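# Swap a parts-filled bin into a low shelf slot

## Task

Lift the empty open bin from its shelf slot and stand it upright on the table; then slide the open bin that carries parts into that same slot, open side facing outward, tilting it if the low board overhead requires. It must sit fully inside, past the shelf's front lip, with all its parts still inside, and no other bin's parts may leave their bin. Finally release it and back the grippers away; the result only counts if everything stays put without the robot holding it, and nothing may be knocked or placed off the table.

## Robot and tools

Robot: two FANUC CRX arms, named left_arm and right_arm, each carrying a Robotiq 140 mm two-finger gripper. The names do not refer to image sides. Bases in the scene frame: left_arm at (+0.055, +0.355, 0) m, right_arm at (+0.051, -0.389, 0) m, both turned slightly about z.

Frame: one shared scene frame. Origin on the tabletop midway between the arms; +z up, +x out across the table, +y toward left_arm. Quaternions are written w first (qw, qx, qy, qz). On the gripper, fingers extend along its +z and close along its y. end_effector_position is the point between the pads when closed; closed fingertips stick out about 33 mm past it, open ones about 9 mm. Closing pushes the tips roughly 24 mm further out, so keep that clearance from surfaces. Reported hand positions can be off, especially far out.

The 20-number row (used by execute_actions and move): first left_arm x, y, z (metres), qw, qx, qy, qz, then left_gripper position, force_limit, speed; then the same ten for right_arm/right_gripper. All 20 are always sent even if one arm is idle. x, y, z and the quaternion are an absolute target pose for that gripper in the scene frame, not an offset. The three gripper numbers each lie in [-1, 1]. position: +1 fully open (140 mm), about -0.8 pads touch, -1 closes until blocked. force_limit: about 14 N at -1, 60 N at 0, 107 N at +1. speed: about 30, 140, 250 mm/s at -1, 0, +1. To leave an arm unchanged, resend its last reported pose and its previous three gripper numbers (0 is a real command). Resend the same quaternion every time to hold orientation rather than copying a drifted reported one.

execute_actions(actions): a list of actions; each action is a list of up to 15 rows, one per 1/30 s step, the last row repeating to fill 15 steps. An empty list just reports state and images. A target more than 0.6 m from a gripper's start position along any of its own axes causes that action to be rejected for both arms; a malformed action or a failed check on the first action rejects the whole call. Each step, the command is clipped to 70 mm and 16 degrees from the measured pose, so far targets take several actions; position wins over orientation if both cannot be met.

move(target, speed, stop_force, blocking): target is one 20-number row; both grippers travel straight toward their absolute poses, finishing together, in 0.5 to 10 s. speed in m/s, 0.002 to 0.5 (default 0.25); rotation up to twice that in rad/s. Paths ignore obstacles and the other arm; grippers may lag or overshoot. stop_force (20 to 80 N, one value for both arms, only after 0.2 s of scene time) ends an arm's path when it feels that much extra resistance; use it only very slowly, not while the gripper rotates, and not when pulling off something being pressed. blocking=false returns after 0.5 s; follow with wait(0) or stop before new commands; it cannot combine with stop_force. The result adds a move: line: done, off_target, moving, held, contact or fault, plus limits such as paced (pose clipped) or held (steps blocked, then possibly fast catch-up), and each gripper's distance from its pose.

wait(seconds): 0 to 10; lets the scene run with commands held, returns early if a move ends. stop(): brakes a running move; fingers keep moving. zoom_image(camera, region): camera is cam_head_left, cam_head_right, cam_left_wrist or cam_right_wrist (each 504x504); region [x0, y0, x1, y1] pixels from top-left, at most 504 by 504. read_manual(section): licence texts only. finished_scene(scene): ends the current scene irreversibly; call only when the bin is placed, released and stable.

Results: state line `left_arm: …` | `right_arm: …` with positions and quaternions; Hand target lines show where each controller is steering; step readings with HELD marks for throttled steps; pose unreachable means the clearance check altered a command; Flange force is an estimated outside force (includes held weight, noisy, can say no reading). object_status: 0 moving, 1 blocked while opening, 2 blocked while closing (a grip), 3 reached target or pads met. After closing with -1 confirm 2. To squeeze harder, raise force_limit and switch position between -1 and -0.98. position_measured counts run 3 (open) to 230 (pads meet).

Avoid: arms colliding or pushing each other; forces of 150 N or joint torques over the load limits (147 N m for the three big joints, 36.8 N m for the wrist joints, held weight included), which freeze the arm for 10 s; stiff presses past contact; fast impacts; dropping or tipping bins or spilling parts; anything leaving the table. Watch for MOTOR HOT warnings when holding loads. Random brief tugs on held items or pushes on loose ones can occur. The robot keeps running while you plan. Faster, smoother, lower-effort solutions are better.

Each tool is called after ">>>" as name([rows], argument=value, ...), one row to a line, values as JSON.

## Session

>>> execute_actions(actions=[])

>>> zoom_image(camera="cam_head_left", region=[100,150,340,390])

Scene clock: 0.00 s.
left_arm: end_effector_position=(+0.5126, +0.1132, +0.2723) position_measured=3 object_status=3 end_effector_quat_wxyz=(+0.088, +0.849, +0.491, -0.176) | right_arm: end_effector_position=(+0.0715, -0.6387, +0.2256) position_measured=3 object_status=3 end_effector_quat_wxyz=(+0.170, -0.515, +0.837, -0.070)
Joint positions: left_arm=[ 0.106  0.254  0.2    0.333 -1.732  2.645] | right_arm=[-1.333 -0.423 -0.316 -0.371 -1.71   1.004]
Joint velocities: left_arm=[ 0.     0.001  0.001 -0.     0.001 -0.   ] | right_arm=[ 0.001  0.    -0.002 -0.     0.    -0.   ]
Flange force (N, the push that the arm receives, along the gripper's own x y z axes): no reading
Hand target (left_arm): +0.513, +0.113, +0.272; +0.088, +0.849, +0.491, -0.176
Hand target (right_arm): +0.071, -0.639, +0.226; +0.170, -0.515, +0.837, -0.070

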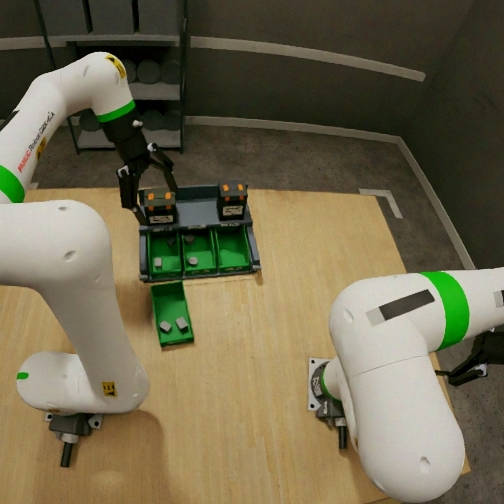

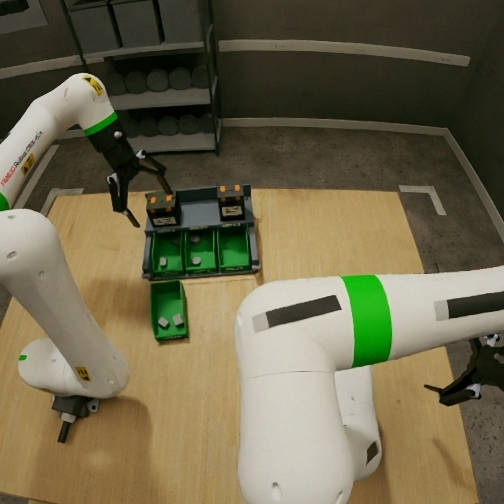

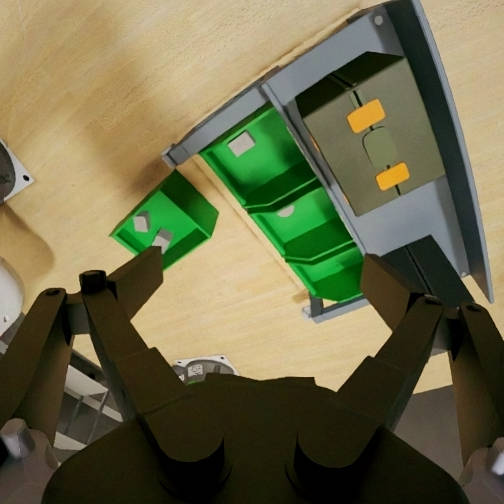

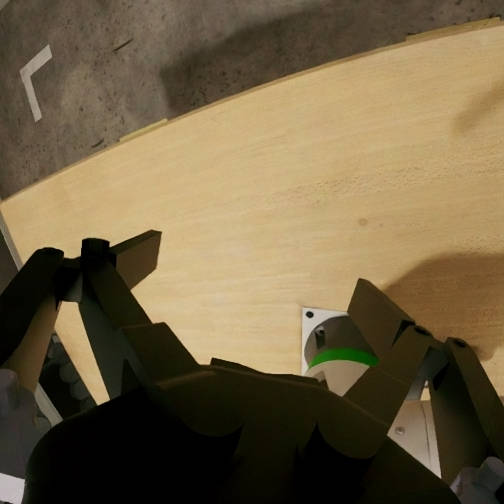

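Region (100, 150, 340, 390) of cam_head_left's 504x504 image, scaled by 2.100, with more detail than that image has.

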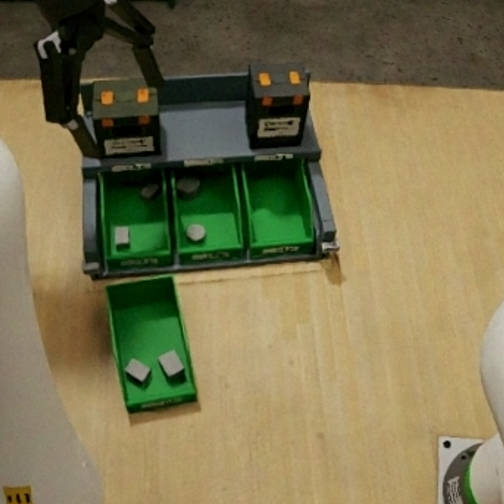

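Right bin empty; yaw about 5°.

>>> move(target=[0.455,-0.105,0.16,0,0.737,-0.676,0,-0.5,1,0,0.07,-0.85,0.2256,0.17,-0.515,0.837,-0.07,1,0,0], speed=0.4)

>>> move(target=[0.455,-0.105,0.1,0,0.737,-0.676,0,-0.5,1,0,0.07,-0.85,0.2256,0.17,-0.515,0.837,-0.07,1,0,0], speed=0.1)

Scene clock: 5.03 s.
left_arm: end_effector_position=(+0.4540, -0.1046, +0.1596) position_measured=192 object_status=3 end_effector_quat_wxyz=(-0.000, +0.737, -0.676, -0.000) | right_arm: end_effector_position=(+0.0697, -0.8500, +0.2262) position_measured=3 object_status=3 end_effector_quat_wxyz=(+0.170, -0.515, +0.837, -0.070)
Joint positions: left_arm=[-0.527  0.42   0.32  -0.001 -1.471  0.728] | right_arm=[-1.359  0.116  0.146 -0.367 -1.648  1.057]
Joint velocities: left_arm=[-0.     0.001 -0.     0.002  0.001 -0.002] | right_arm=[-0.    -0.     0.001 -0.001 -0.     0.001]
Flange force (N, the push that the arm receives, along the gripper's own x y z axes): left_arm=[6.5 -6.1 -4.8] | right_arm=[5.2 -0.5 -2.6]
Hand target (left_arm): +0.454, -0.105, +0.160; -0.000, +0.737, -0.676, -0.000
Hand target (right_arm): +0.070, -0.850, +0.226; +0.170, -0.515, +0.837, -0.070
Off the commanded pose (left_arm): 0.001 m, 0 deg.
Off the commanded pose (right_arm): 0.001 m, 0 deg.
move: done

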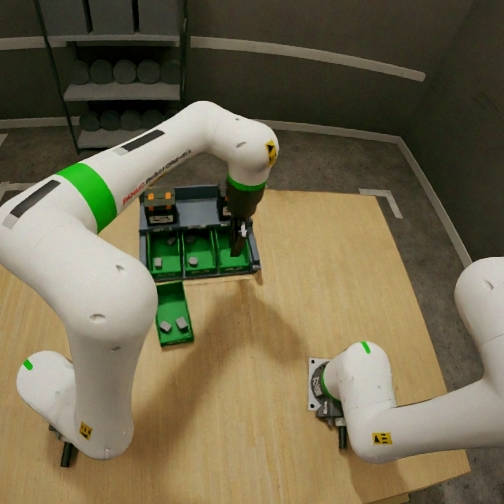

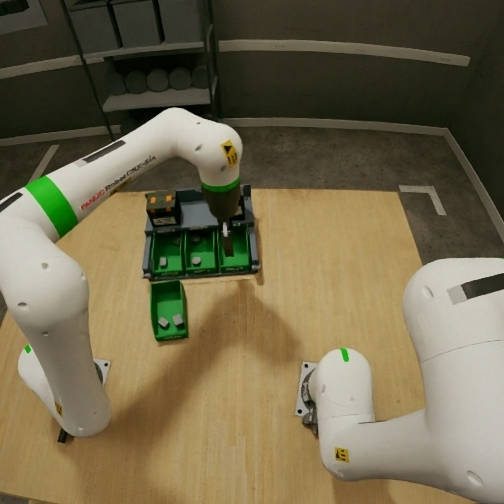

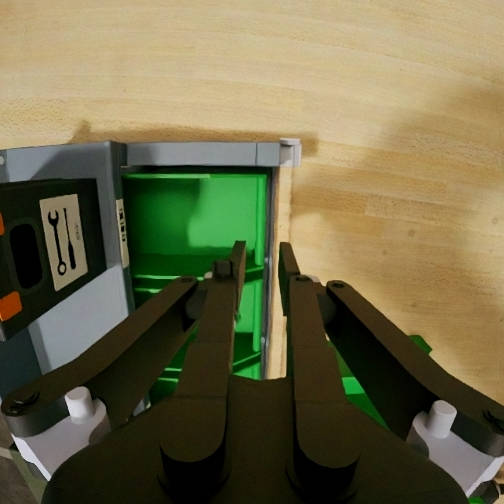

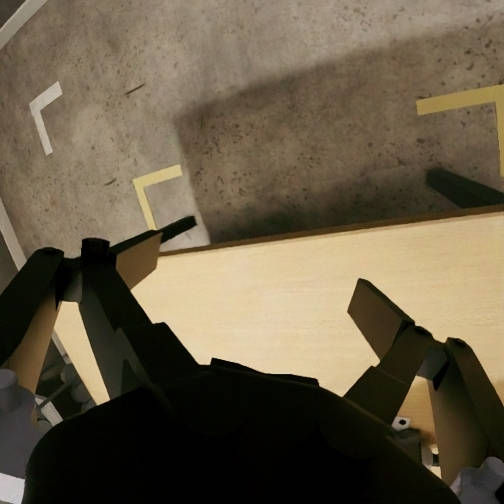

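Scene clock: 5.97 s.
left_arm: end_effector_position=(+0.4549, -0.1049, +0.1000) position_measured=192 object_status=3 end_effector_quat_wxyz=(-0.000, +0.737, -0.676, +0.000) | right_arm: end_effector_position=(+0.0700, -0.8500, +0.2256) position_measured=3 object_status=3 end_effector_quat_wxyz=(+0.170, -0.515, +0.837, -0.070)
Joint positions: left_arm=[-0.526  0.446  0.216 -0.    -1.34   0.727] | right_arm=[-1.358  0.116  0.145 -0.367 -1.646  1.057]
Joint velocities: left_arm=[-0.     0.    -0.001 -0.     0.001  0.   ] | right_arm=[ 0.    -0.001 -0.    -0.     0.     0.003]
Flange force (N, the push that the arm receives, along the gripper's own x y z axes): left_arm=[4.9 -5.9 -2.8] | right_arm=[4.3 -1.3 -3.5]
Hand target (left_arm): +0.455, -0.105, +0.100; -0.000, +0.737, -0.676, -0.000
Hand target (right_arm): +0.070, -0.850, +0.226; +0.170, -0.515, +0.837, -0.070
Off the commanded pose (left_arm): 0.000 m, 0 deg.
Off the commanded pose (right_arm): 0.000 m, 0 deg.
move: done

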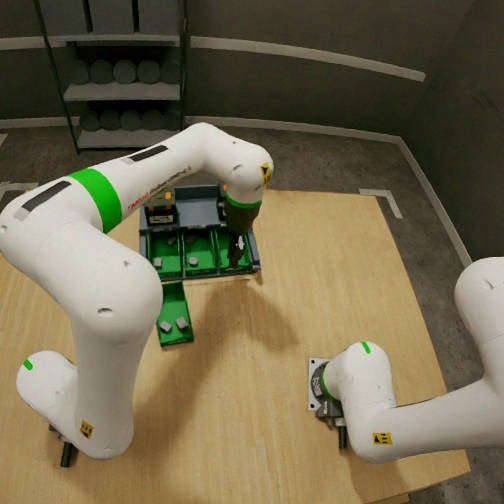

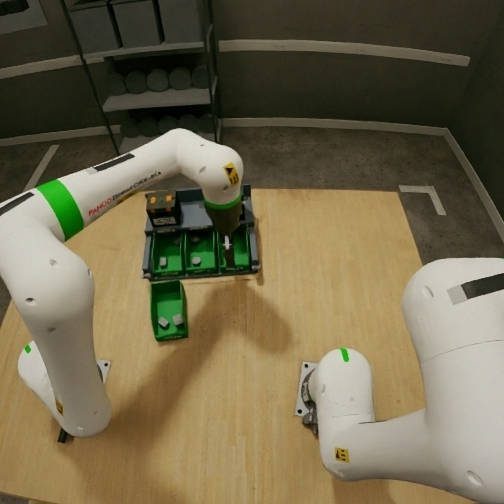

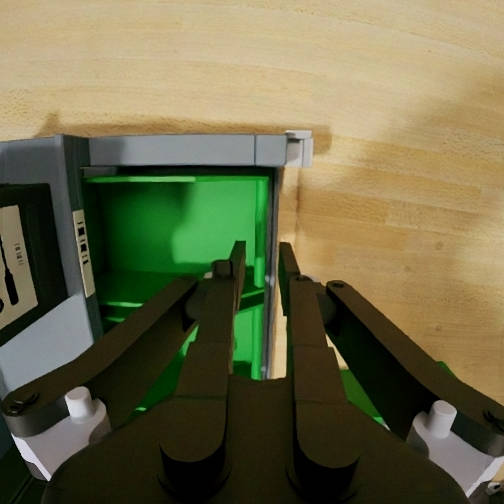

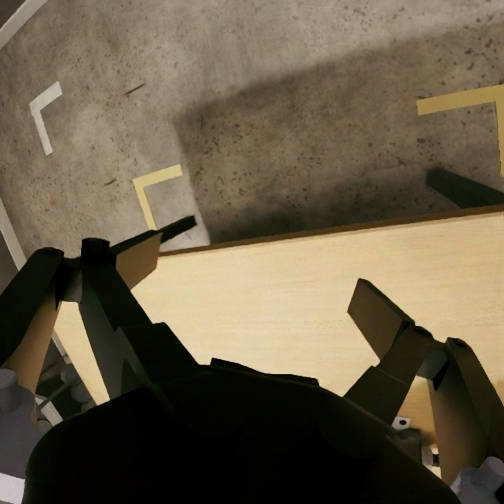

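>>> move(target=[0.459,-0.105,0.057,0,0.728,-0.685,0,-0.5,1,0,0.07,-0.85,0.2256,0.17,-0.515,0.837,-0.07,1,0,0], speed=0.03, stop_force=25)

>>> move(target=[0.459,-0.105,0.057,0,0.728,-0.685,0,-1,1,0,0.07,-0.85,0.2256,0.17,-0.515,0.837,-0.07,1,0,0])

>>> move(target=[0.462,-0.105,0.081,0.0444,0.727,-0.684,-0.0418,-1,1,0,0.07,-0.85,0.2256,0.17,-0.515,0.837,-0.07,1,0,0], speed=0.03)

>>> move(target=[0.392,-0.109,0.083,0.0444,0.727,-0.684,-0.0418,-1,1,0,0.07,-0.85,0.2256,0.17,-0.515,0.837,-0.07,1,0,0], speed=0.03, stop_force=25)

Scene clock: 10.67 s.
left_arm: end_effector_position=(+0.4589, -0.1049, +0.0570) position_measured=192 object_status=3 end_effector_quat_wxyz=(-0.000, +0.728, -0.685, +0.000) | right_arm: end_effector_position=(+0.0700, -0.8500, +0.2256) position_measured=3 object_status=3 end_effector_quat_wxyz=(+0.170, -0.515, +0.837, -0.070)
Joint positions: left_arm=[-0.522  0.482  0.163 -0.    -1.252  0.697] | right_arm=[-1.358  0.116  0.145 -0.367 -1.646  1.057]
Joint velocities: left_arm=[-0.     0.002  0.     0.     0.001 -0.   ] | right_arm=[-0. -0.  0. -0.  0.  0.]
Flange force (N, the push that the arm receives, along the gripper's own x y z axes): left_arm=[4.5 -5.0 -2.7] | right_arm=[6.9 -1.9 -3.3]
Hand target (left_arm): +0.459, -0.105, +0.057; -0.000, +0.728, -0.685, +0.000
Hand target (right_arm): +0.070, -0.850, +0.226; +0.170, -0.515, +0.837, -0.070
Off the commanded pose (left_arm): 0.000 m, 0 deg.
Off the commanded pose (right_arm): 0.000 m, 0 deg.
move: done

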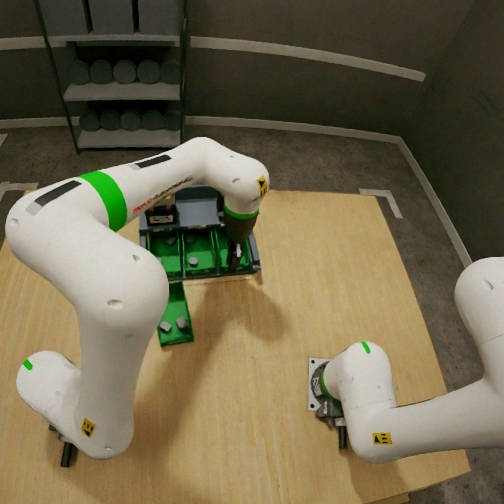

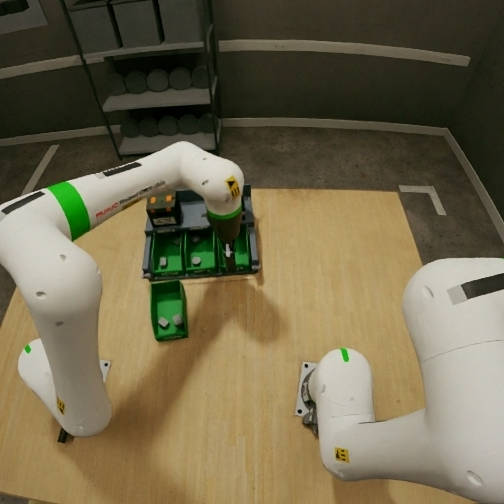

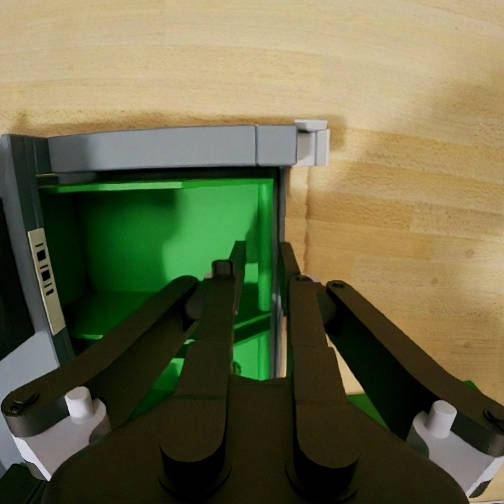

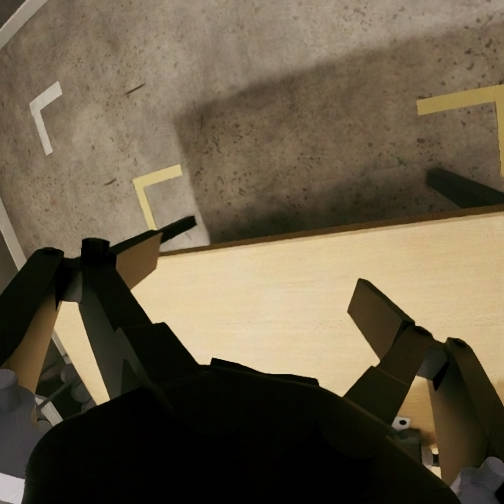

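Scene clock: 11.37 s.
left_arm: end_effector_position=(+0.4590, -0.1050, +0.0570) position_measured=224 object_status=2 end_effector_quat_wxyz=(-0.000, +0.728, -0.685, -0.000) | right_arm: end_effector_position=(+0.0700, -0.8500, +0.2256) position_measured=3 object_status=3 end_effector_quat_wxyz=(+0.170, -0.515, +0.837, -0.070)
Joint positions: left_arm=[-0.522  0.482  0.163 -0.    -1.252  0.697] | right_arm=[-1.358  0.116  0.145 -0.367 -1.646  1.057]
Joint velocities: left_arm=[ 0.    -0.001  0.001  0.    -0.    -0.   ] | right_arm=[-0.  0. -0.  0.  0. -0.]
Flange force (N, the push that the arm receives, along the gripper's own x y z axes): left_arm=[4.7 -4.6 -17.5] | right_arm=[3.8 -1.0 -2.0]
Hand target (left_arm): +0.459, -0.105, +0.057; +0.000, +0.728, -0.685, -0.000
Hand target (right_arm): +0.070, -0.850, +0.226; +0.170, -0.515, +0.837, -0.070
Off the commanded pose (left_arm): 0.000 m, 0 deg.
Off the commanded pose (right_arm): 0.000 m, 0 deg.
move: done

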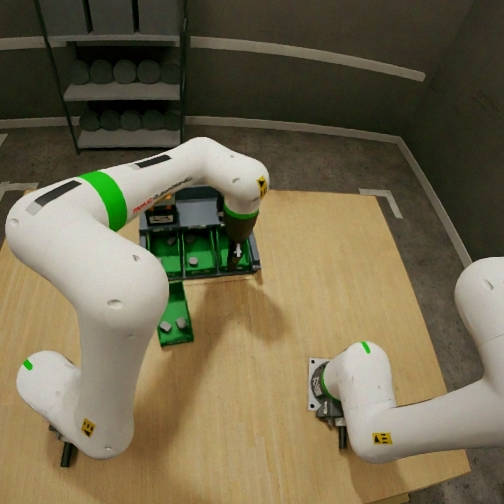

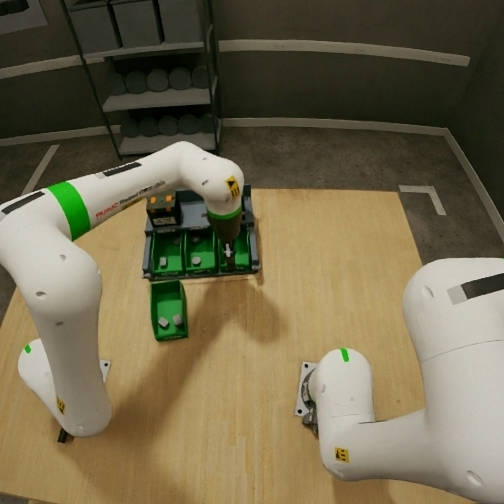

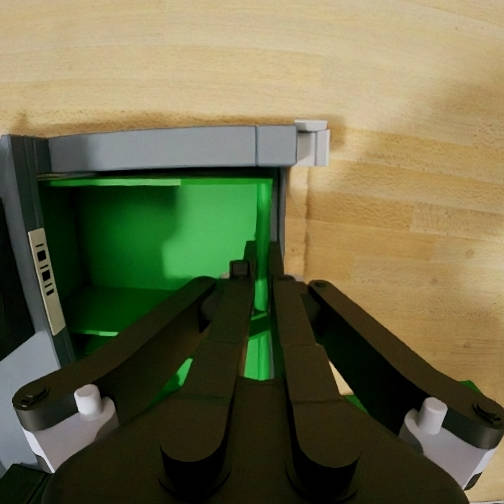

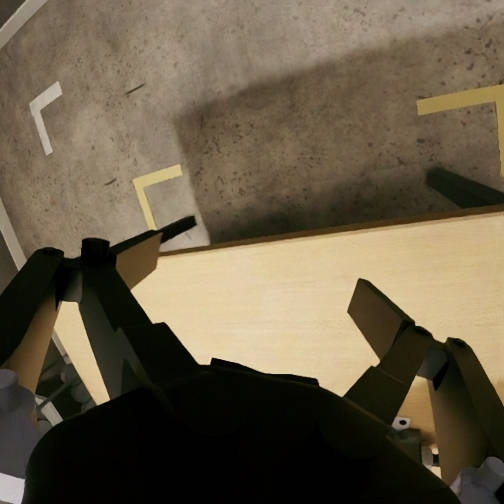

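Scene clock: 13.63 s.
left_arm: end_effector_position=(+0.4621, -0.1051, +0.0811) position_measured=224 object_status=2 end_effector_quat_wxyz=(+0.044, +0.727, -0.684, -0.042) | right_arm: end_effector_position=(+0.0700, -0.8500, +0.2256) position_measured=3 object_status=3 end_effector_quat_wxyz=(+0.170, -0.515, +0.837, -0.070)
Joint positions: left_arm=[-0.476  0.541  0.28   0.075 -1.408  0.635] | right_arm=[-1.358  0.116  0.145 -0.367 -1.646  1.057]
Joint velocities: left_arm=[ 0.    -0.     0.001  0.001 -0.001 -0.   ] | right_arm=[-0.    -0.    -0.001 -0.    -0.    -0.001]
Flange force (N, the push that the arm receives, along the gripper's own x y z axes): left_arm=[5.4 -6.4 -3.6] | right_arm=[4.2 -0.5 -2.9]
Hand target (left_arm): +0.462, -0.105, +0.081; +0.044, +0.727, -0.684, -0.042
Hand target (right_arm): +0.070, -0.850, +0.226; +0.170, -0.515, +0.837, -0.070
Off the commanded pose (left_arm): 0.000 m, 0 deg.
Off the commanded pose (right_arm): 0.000 m, 0 deg.
move: done

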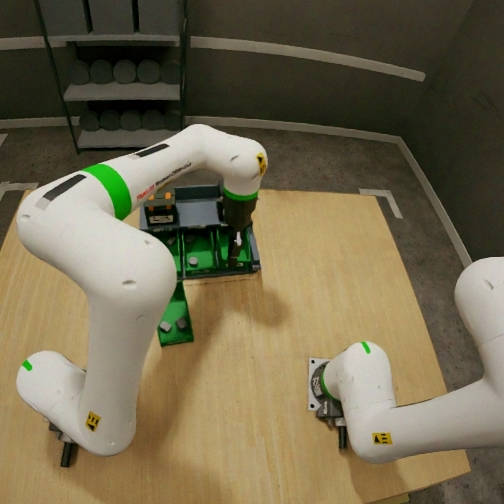

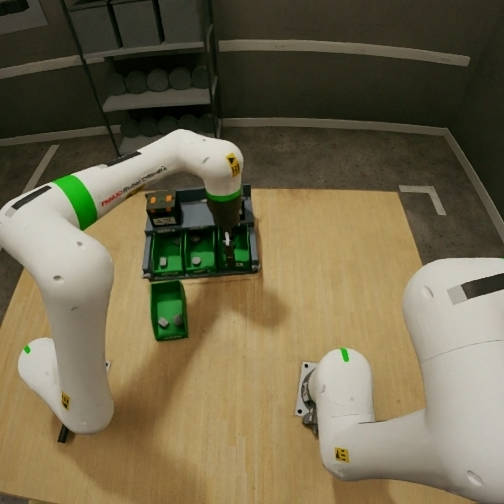

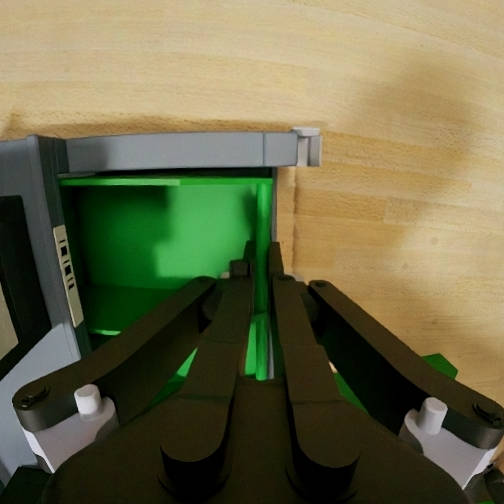

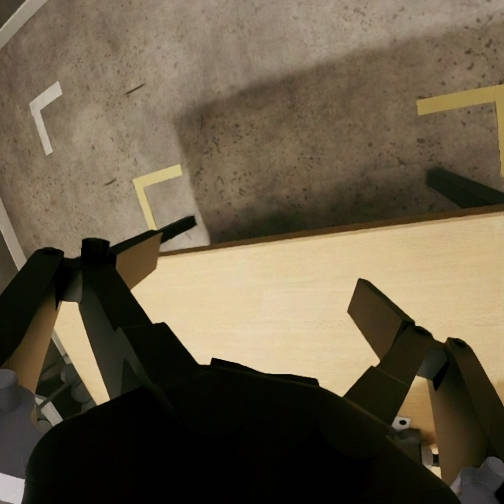

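Scene clock: 16.23 s.
left_arm: end_effector_position=(+0.3920, -0.1088, +0.0831) position_measured=224 object_status=2 end_effector_quat_wxyz=(+0.044, +0.727, -0.684, -0.042) | right_arm: end_effector_position=(+0.0700, -0.8500, +0.2256) position_measured=3 object_status=3 end_effector_quat_wxyz=(+0.170, -0.515, +0.837, -0.070)
Joint positions: left_arm=[-0.548  0.43   0.121  0.082 -1.354  0.703] | right_arm=[-1.358  0.116  0.145 -0.367 -1.646  1.057]
Joint velocities: left_arm=[-0.    -0.001 -0.001  0.     0.     0.   ] | right_arm=[-0.    -0.     0.    -0.    -0.     0.001]
Flange force (N, the push that the arm receives, along the gripper's own x y z axes): left_arm=[6.1 -5.5 -3.1] | right_arm=[6.5 -0.5 -3.7]
Hand target (left_arm): +0.392, -0.109, +0.083; +0.044, +0.727, -0.684, -0.042
Hand target (right_arm): +0.070, -0.850, +0.226; +0.170, -0.515, +0.837, -0.070
Off the commanded pose (left_arm): 0.000 m, 0 deg.
Off the commanded pose (right_arm): 0.000 m, 0 deg.
move: done

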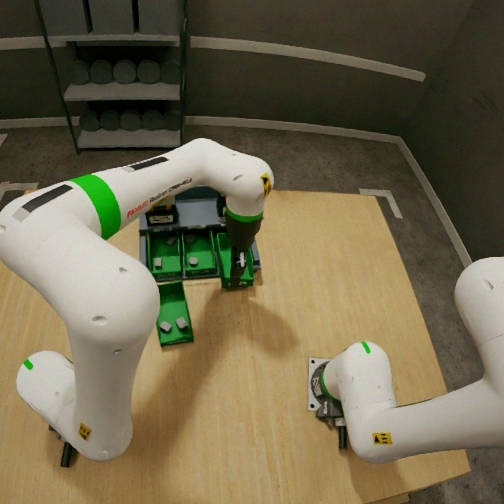

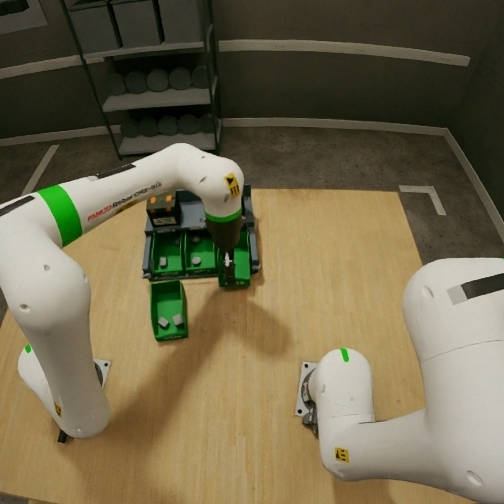

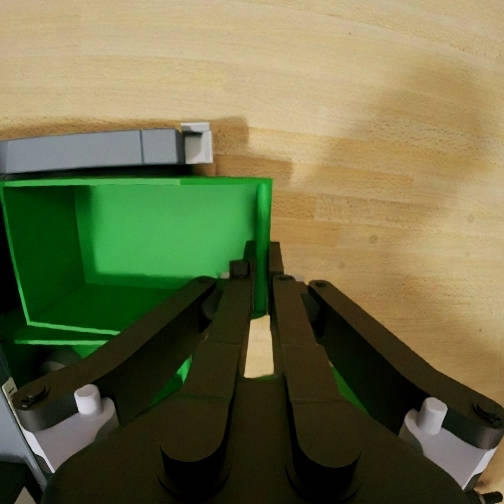

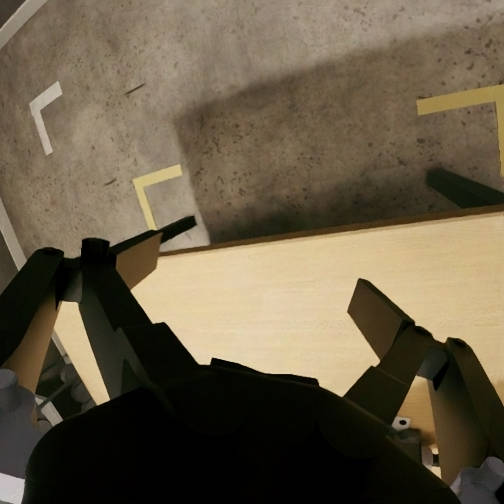

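>>> move(target=[0.225,-0.121,0.09,0,0.728,-0.685,0,-1,1,0,0.07,-0.85,0.2256,0.17,-0.515,0.837,-0.07,1,0,0], speed=0.12)

>>> move(target=[0.225,-0.255,0.053,0,0.707,-0.707,0,-1,1,0,0.07,-0.85,0.2256,0.17,-0.515,0.837,-0.07,1,0,0], speed=0.08)

>>> move(target=[0.225,-0.255,0.053,0,0.707,-0.707,0,-0.5,1,0,0.07,-0.85,0.2256,0.17,-0.515,0.837,-0.07,1,0,0])

>>> move(target=[0.225,-0.255,0.11,0,0.707,-0.707,0,-0.5,1,0,0.07,-0.85,0.2256,0.17,-0.515,0.837,-0.07,1,0,0])

>>> move(target=[0.205,0.078,0.11,0,0.766,-0.643,0,-0.5,1,0,0.07,-0.85,0.2256,0.17,-0.515,0.837,-0.07,1,0,0])

Scene clock: 21.10 s.
left_arm: end_effector_position=(+0.2250, -0.1204, +0.0900) position_measured=224 object_status=2 end_effector_quat_wxyz=(-0.000, +0.728, -0.685, -0.000) | right_arm: end_effector_position=(+0.0700, -0.8500, +0.2256) position_measured=3 object_status=3 end_effector_quat_wxyz=(+0.170, -0.515, +0.837, -0.070)
Joint positions: left_arm=[-0.853  0.201 -0.131 -0.    -1.239  1.028] | right_arm=[-1.358  0.116  0.145 -0.367 -1.646  1.057]
Joint velocities: left_arm=[-0.001  0.002 -0.    -0.    -0.001  0.001] | right_arm=[ 0.001 -0.    -0.002  0.    -0.     0.001]
Flange force (N, the push that the arm receives, along the gripper's own x y z axes): left_arm=[6.8 -3.5 -2.3] | right_arm=[5.5 -0.8 -3.5]
Hand target (left_arm): +0.225, -0.120, +0.090; -0.000, +0.728, -0.685, -0.000
Hand target (right_arm): +0.070, -0.850, +0.226; +0.170, -0.515, +0.837, -0.070
Off the commanded pose (left_arm): 0.001 m, 0 deg.
Off the commanded pose (right_arm): 0.000 m, 0 deg.
move: done

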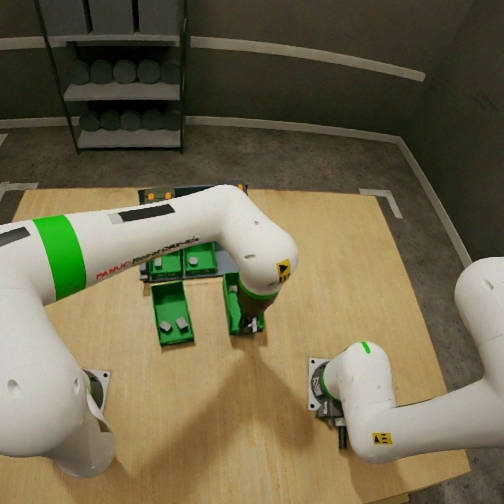

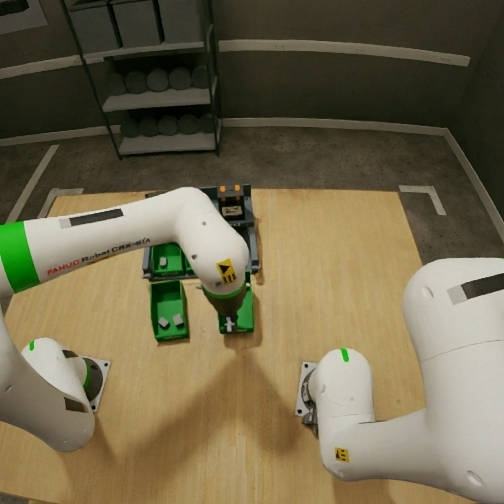

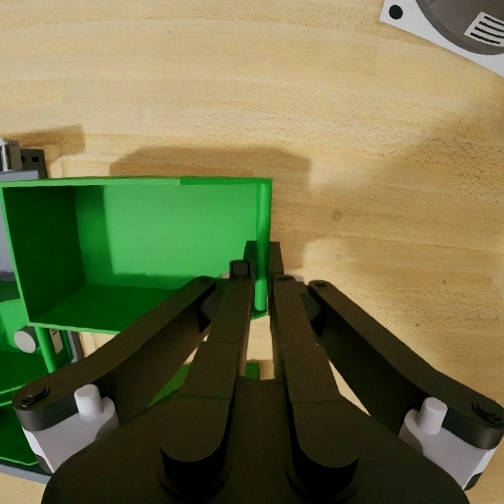

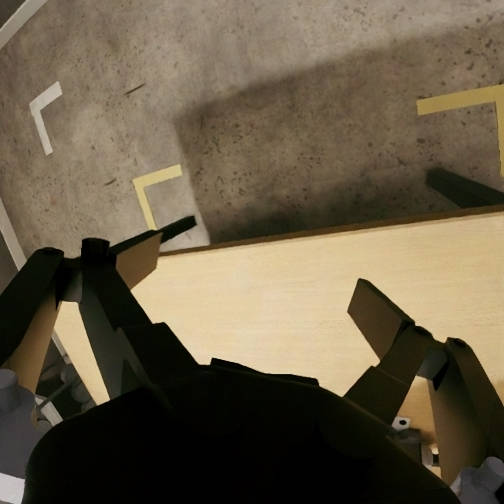

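Scene clock: 23.17 s.
left_arm: end_effector_position=(+0.2248, -0.2548, +0.0529) position_measured=224 object_status=2 end_effector_quat_wxyz=(-0.000, +0.707, -0.707, -0.000) | right_arm: end_effector_position=(+0.0700, -0.8500, +0.2256) position_measured=3 object_status=3 end_effector_quat_wxyz=(+0.170, -0.515, +0.837, -0.070)
Joint positions: left_arm=[-0.978  0.536  0.233 -0.    -1.268  1.093] | right_arm=[-1.358  0.116  0.145 -0.367 -1.646  1.057]
Joint velocities: left_arm=[ 0.     0.003  0.002 -0.001 -0.001  0.   ] | right_arm=[ 0.    -0.     0.    -0.     0.    -0.001]
Flange force (N, the push that the arm receives, along the gripper's own x y z axes): left_arm=[9.6 -4.0 -3.4] | right_arm=[7.2 -1.1 -3.8]
Hand target (left_arm): +0.225, -0.255, +0.053; -0.000, +0.707, -0.707, -0.000
Hand target (right_arm): +0.070, -0.850, +0.226; +0.170, -0.515, +0.837, -0.070
Off the commanded pose (left_arm): 0.000 m, 0 deg.
Off the commanded pose (right_arm): 0.000 m, 0 deg.
move: done

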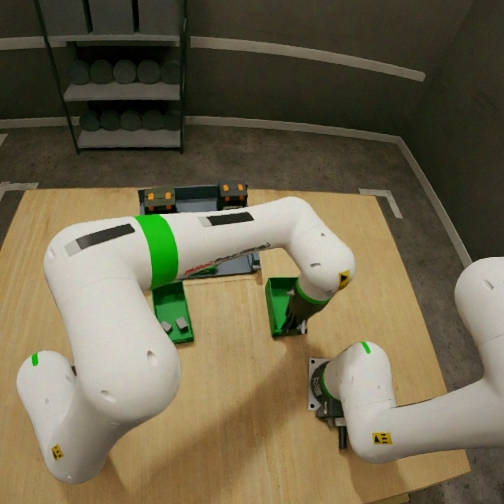

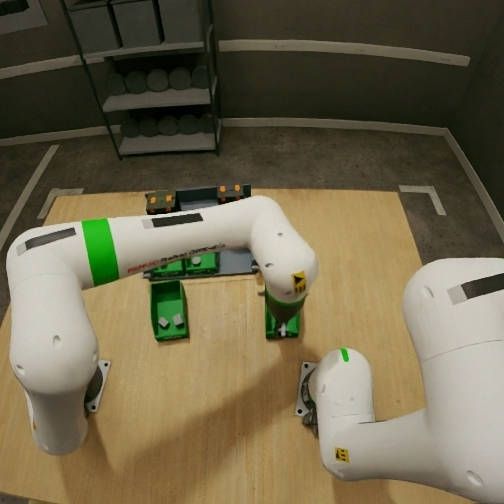

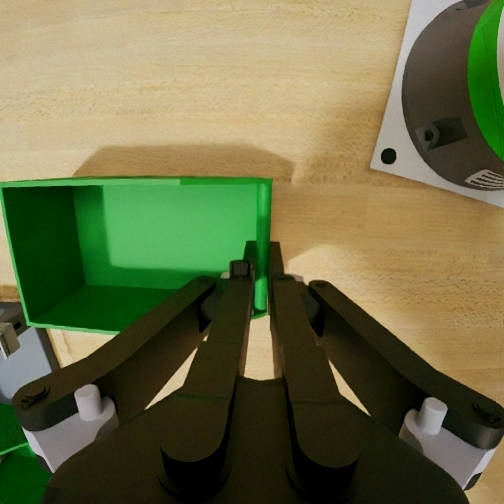

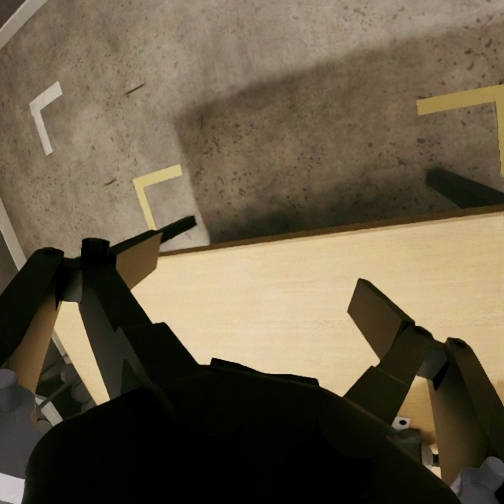

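Scene clock: 23.87 s.
left_arm: end_effector_position=(+0.2250, -0.2550, +0.0530) position_measured=192 object_status=3 end_effector_quat_wxyz=(-0.000, +0.707, -0.707, +0.000) | right_arm: end_effector_position=(+0.0700, -0.8500, +0.2256) position_measured=3 object_status=3 end_effector_quat_wxyz=(+0.170, -0.515, +0.837, -0.070)
Joint positions: left_arm=[-0.978  0.536  0.234 -0.    -1.269  1.092] | right_arm=[-1.358  0.116  0.145 -0.367 -1.646  1.057]
Joint velocities: left_arm=[-0.     0.002 -0.001 -0.     0.    -0.   ] | right_arm=[-0.001 -0.    -0.001  0.     0.     0.001]
Flange force (N, the push that the arm receives, along the gripper's own x y z axes): left_arm=[8.5 -4.1 -3.6] | right_arm=[5.2 0.7 -3.5]
Hand target (left_arm): +0.225, -0.255, +0.053; +0.000, +0.707, -0.707, -0.000
Hand target (right_arm): +0.070, -0.850, +0.226; +0.170, -0.515, +0.837, -0.070
Off the commanded pose (left_arm): 0.000 m, 0 deg.
Off the commanded pose (right_arm): 0.000 m, 0 deg.
move: done

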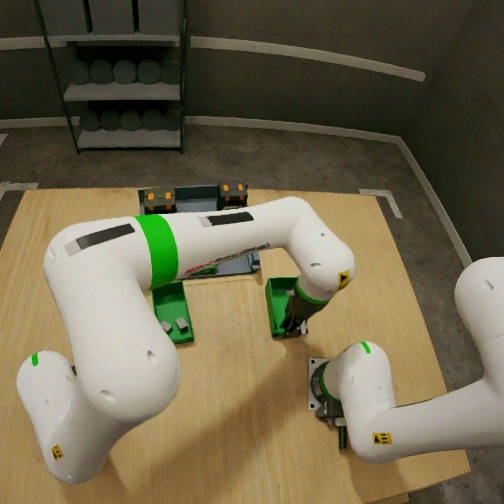

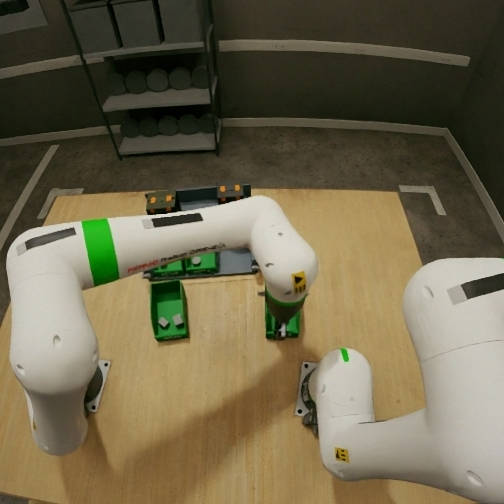

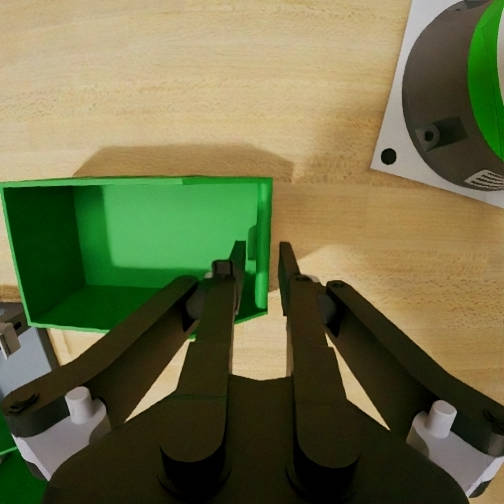

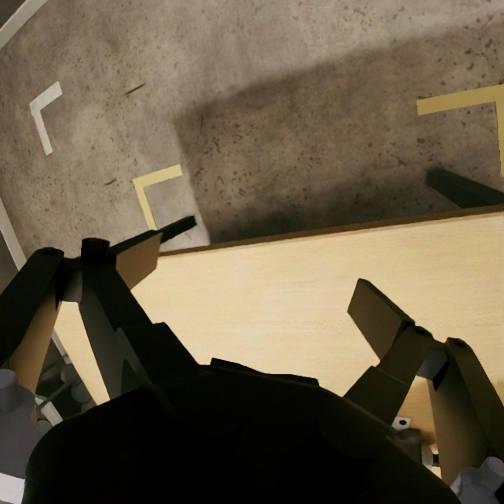

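Scene clock: 24.63 s.
left_arm: end_effector_position=(+0.2251, -0.2551, +0.1100) position_measured=192 object_status=3 end_effector_quat_wxyz=(+0.000, +0.707, -0.707, -0.000) | right_arm: end_effector_position=(+0.0700, -0.8500, +0.2256) position_measured=3 object_status=3 end_effector_quat_wxyz=(+0.170, -0.515, +0.837, -0.070)
Joint positions: left_arm=[-0.978  0.502  0.319  0.    -1.388  1.092] | right_arm=[-1.358  0.116  0.145 -0.367 -1.646  1.057]
Joint velocities: left_arm=[-0.     0.     0.001 -0.001 -0.    -0.   ] | right_arm=[ 0.001 -0.     0.002  0.     0.     0.002]
Flange force (N, the push that the arm receives, along the gripper's own x y z axes): left_arm=[6.0 -3.7 -3.1] | right_arm=[4.3 -0.7 -4.2]
Hand target (left_arm): +0.225, -0.255, +0.110; +0.000, +0.707, -0.707, -0.000
Hand target (right_arm): +0.070, -0.850, +0.226; +0.170, -0.515, +0.837, -0.070
Off the commanded pose (left_arm): 0.000 m, 0 deg.
Off the commanded pose (right_arm): 0.000 m, 0 deg.
move: done

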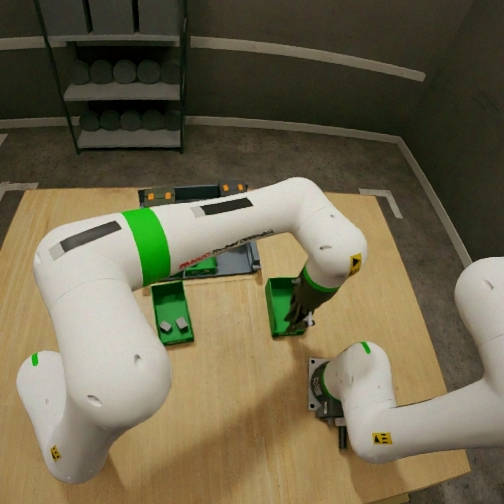

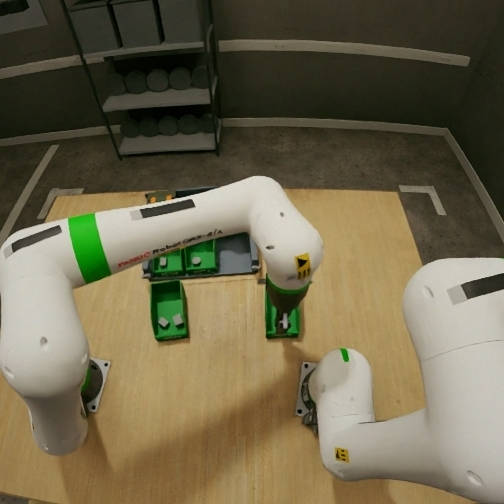

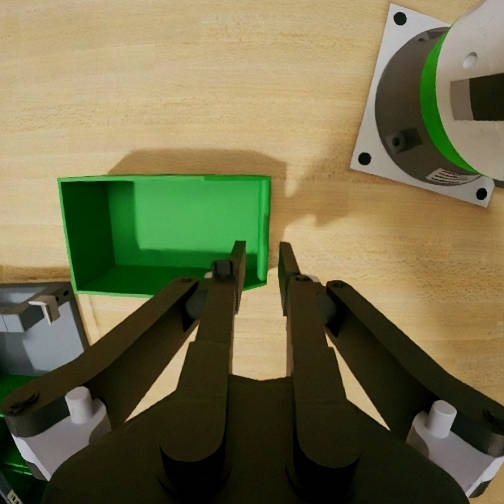

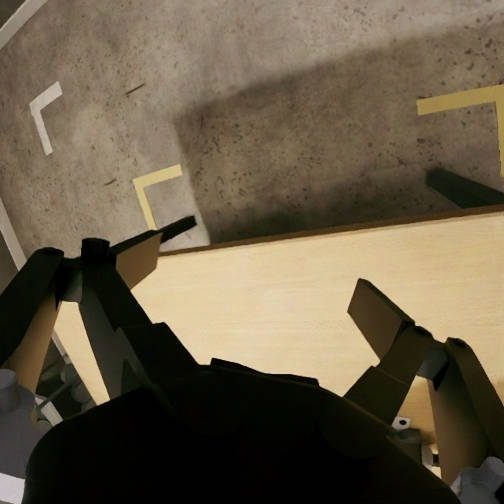

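Scene clock: 26.50 s.
left_arm: end_effector_position=(+0.2056, +0.0777, +0.1104) position_measured=192 object_status=3 end_effector_quat_wxyz=(+0.000, +0.766, -0.643, +0.000) | right_arm: end_effector_position=(+0.0700, -0.8500, +0.2256) position_measured=3 object_status=3 end_effector_quat_wxyz=(+0.170, -0.515, +0.837, -0.070)
Joint positions: left_arm=[-0.533 -0.32  -0.572  0.001 -1.318  0.822] | right_arm=[-1.358  0.116  0.145 -0.367 -1.646  1.057]
Joint velocities: left_arm=[ 0.001 -0.002 -0.001  0.001 -0.001 -0.001] | right_arm=[-0.001 -0.    -0.001  0.     0.    -0.   ]
Flange force (N, the push that the arm receives, along the gripper's own x y z axes): left_arm=[1.5 -5.4 -4.8] | right_arm=[4.3 -0.5 -2.4]
Hand target (left_arm): +0.206, +0.078, +0.110; +0.001, +0.766, -0.643, +0.000
Hand target (right_arm): +0.070, -0.850, +0.226; +0.170, -0.515, +0.837, -0.070
Off the commanded pose (left_arm): 0.001 m, 0 deg.
Off the commanded pose (right_arm): 0.000 m, 0 deg.
move: done

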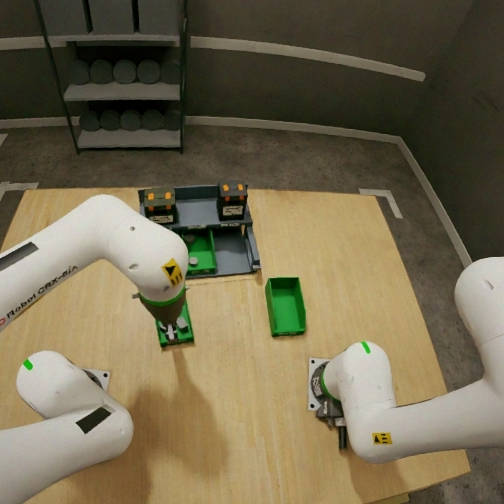

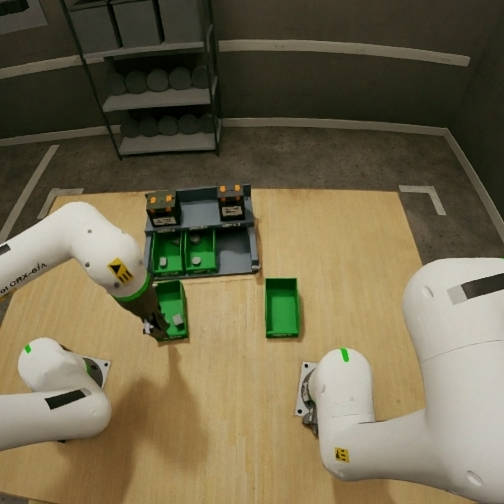

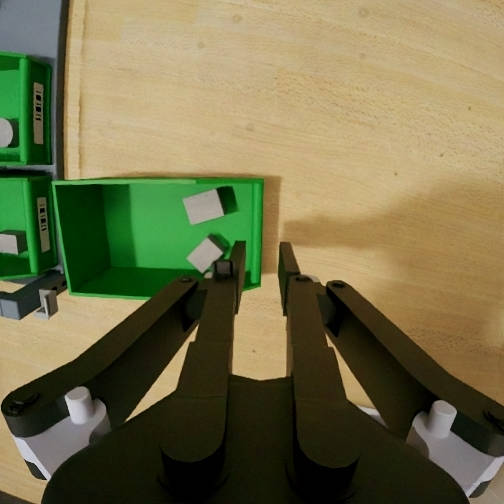

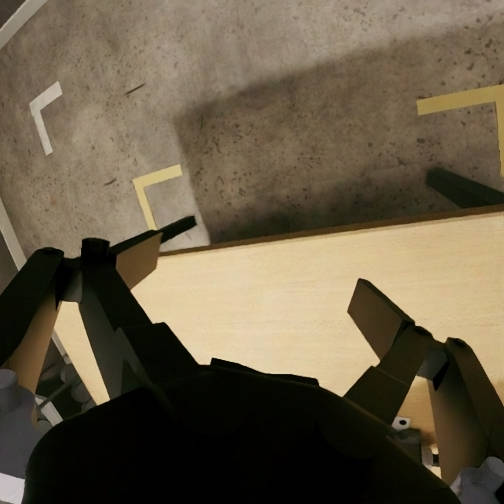

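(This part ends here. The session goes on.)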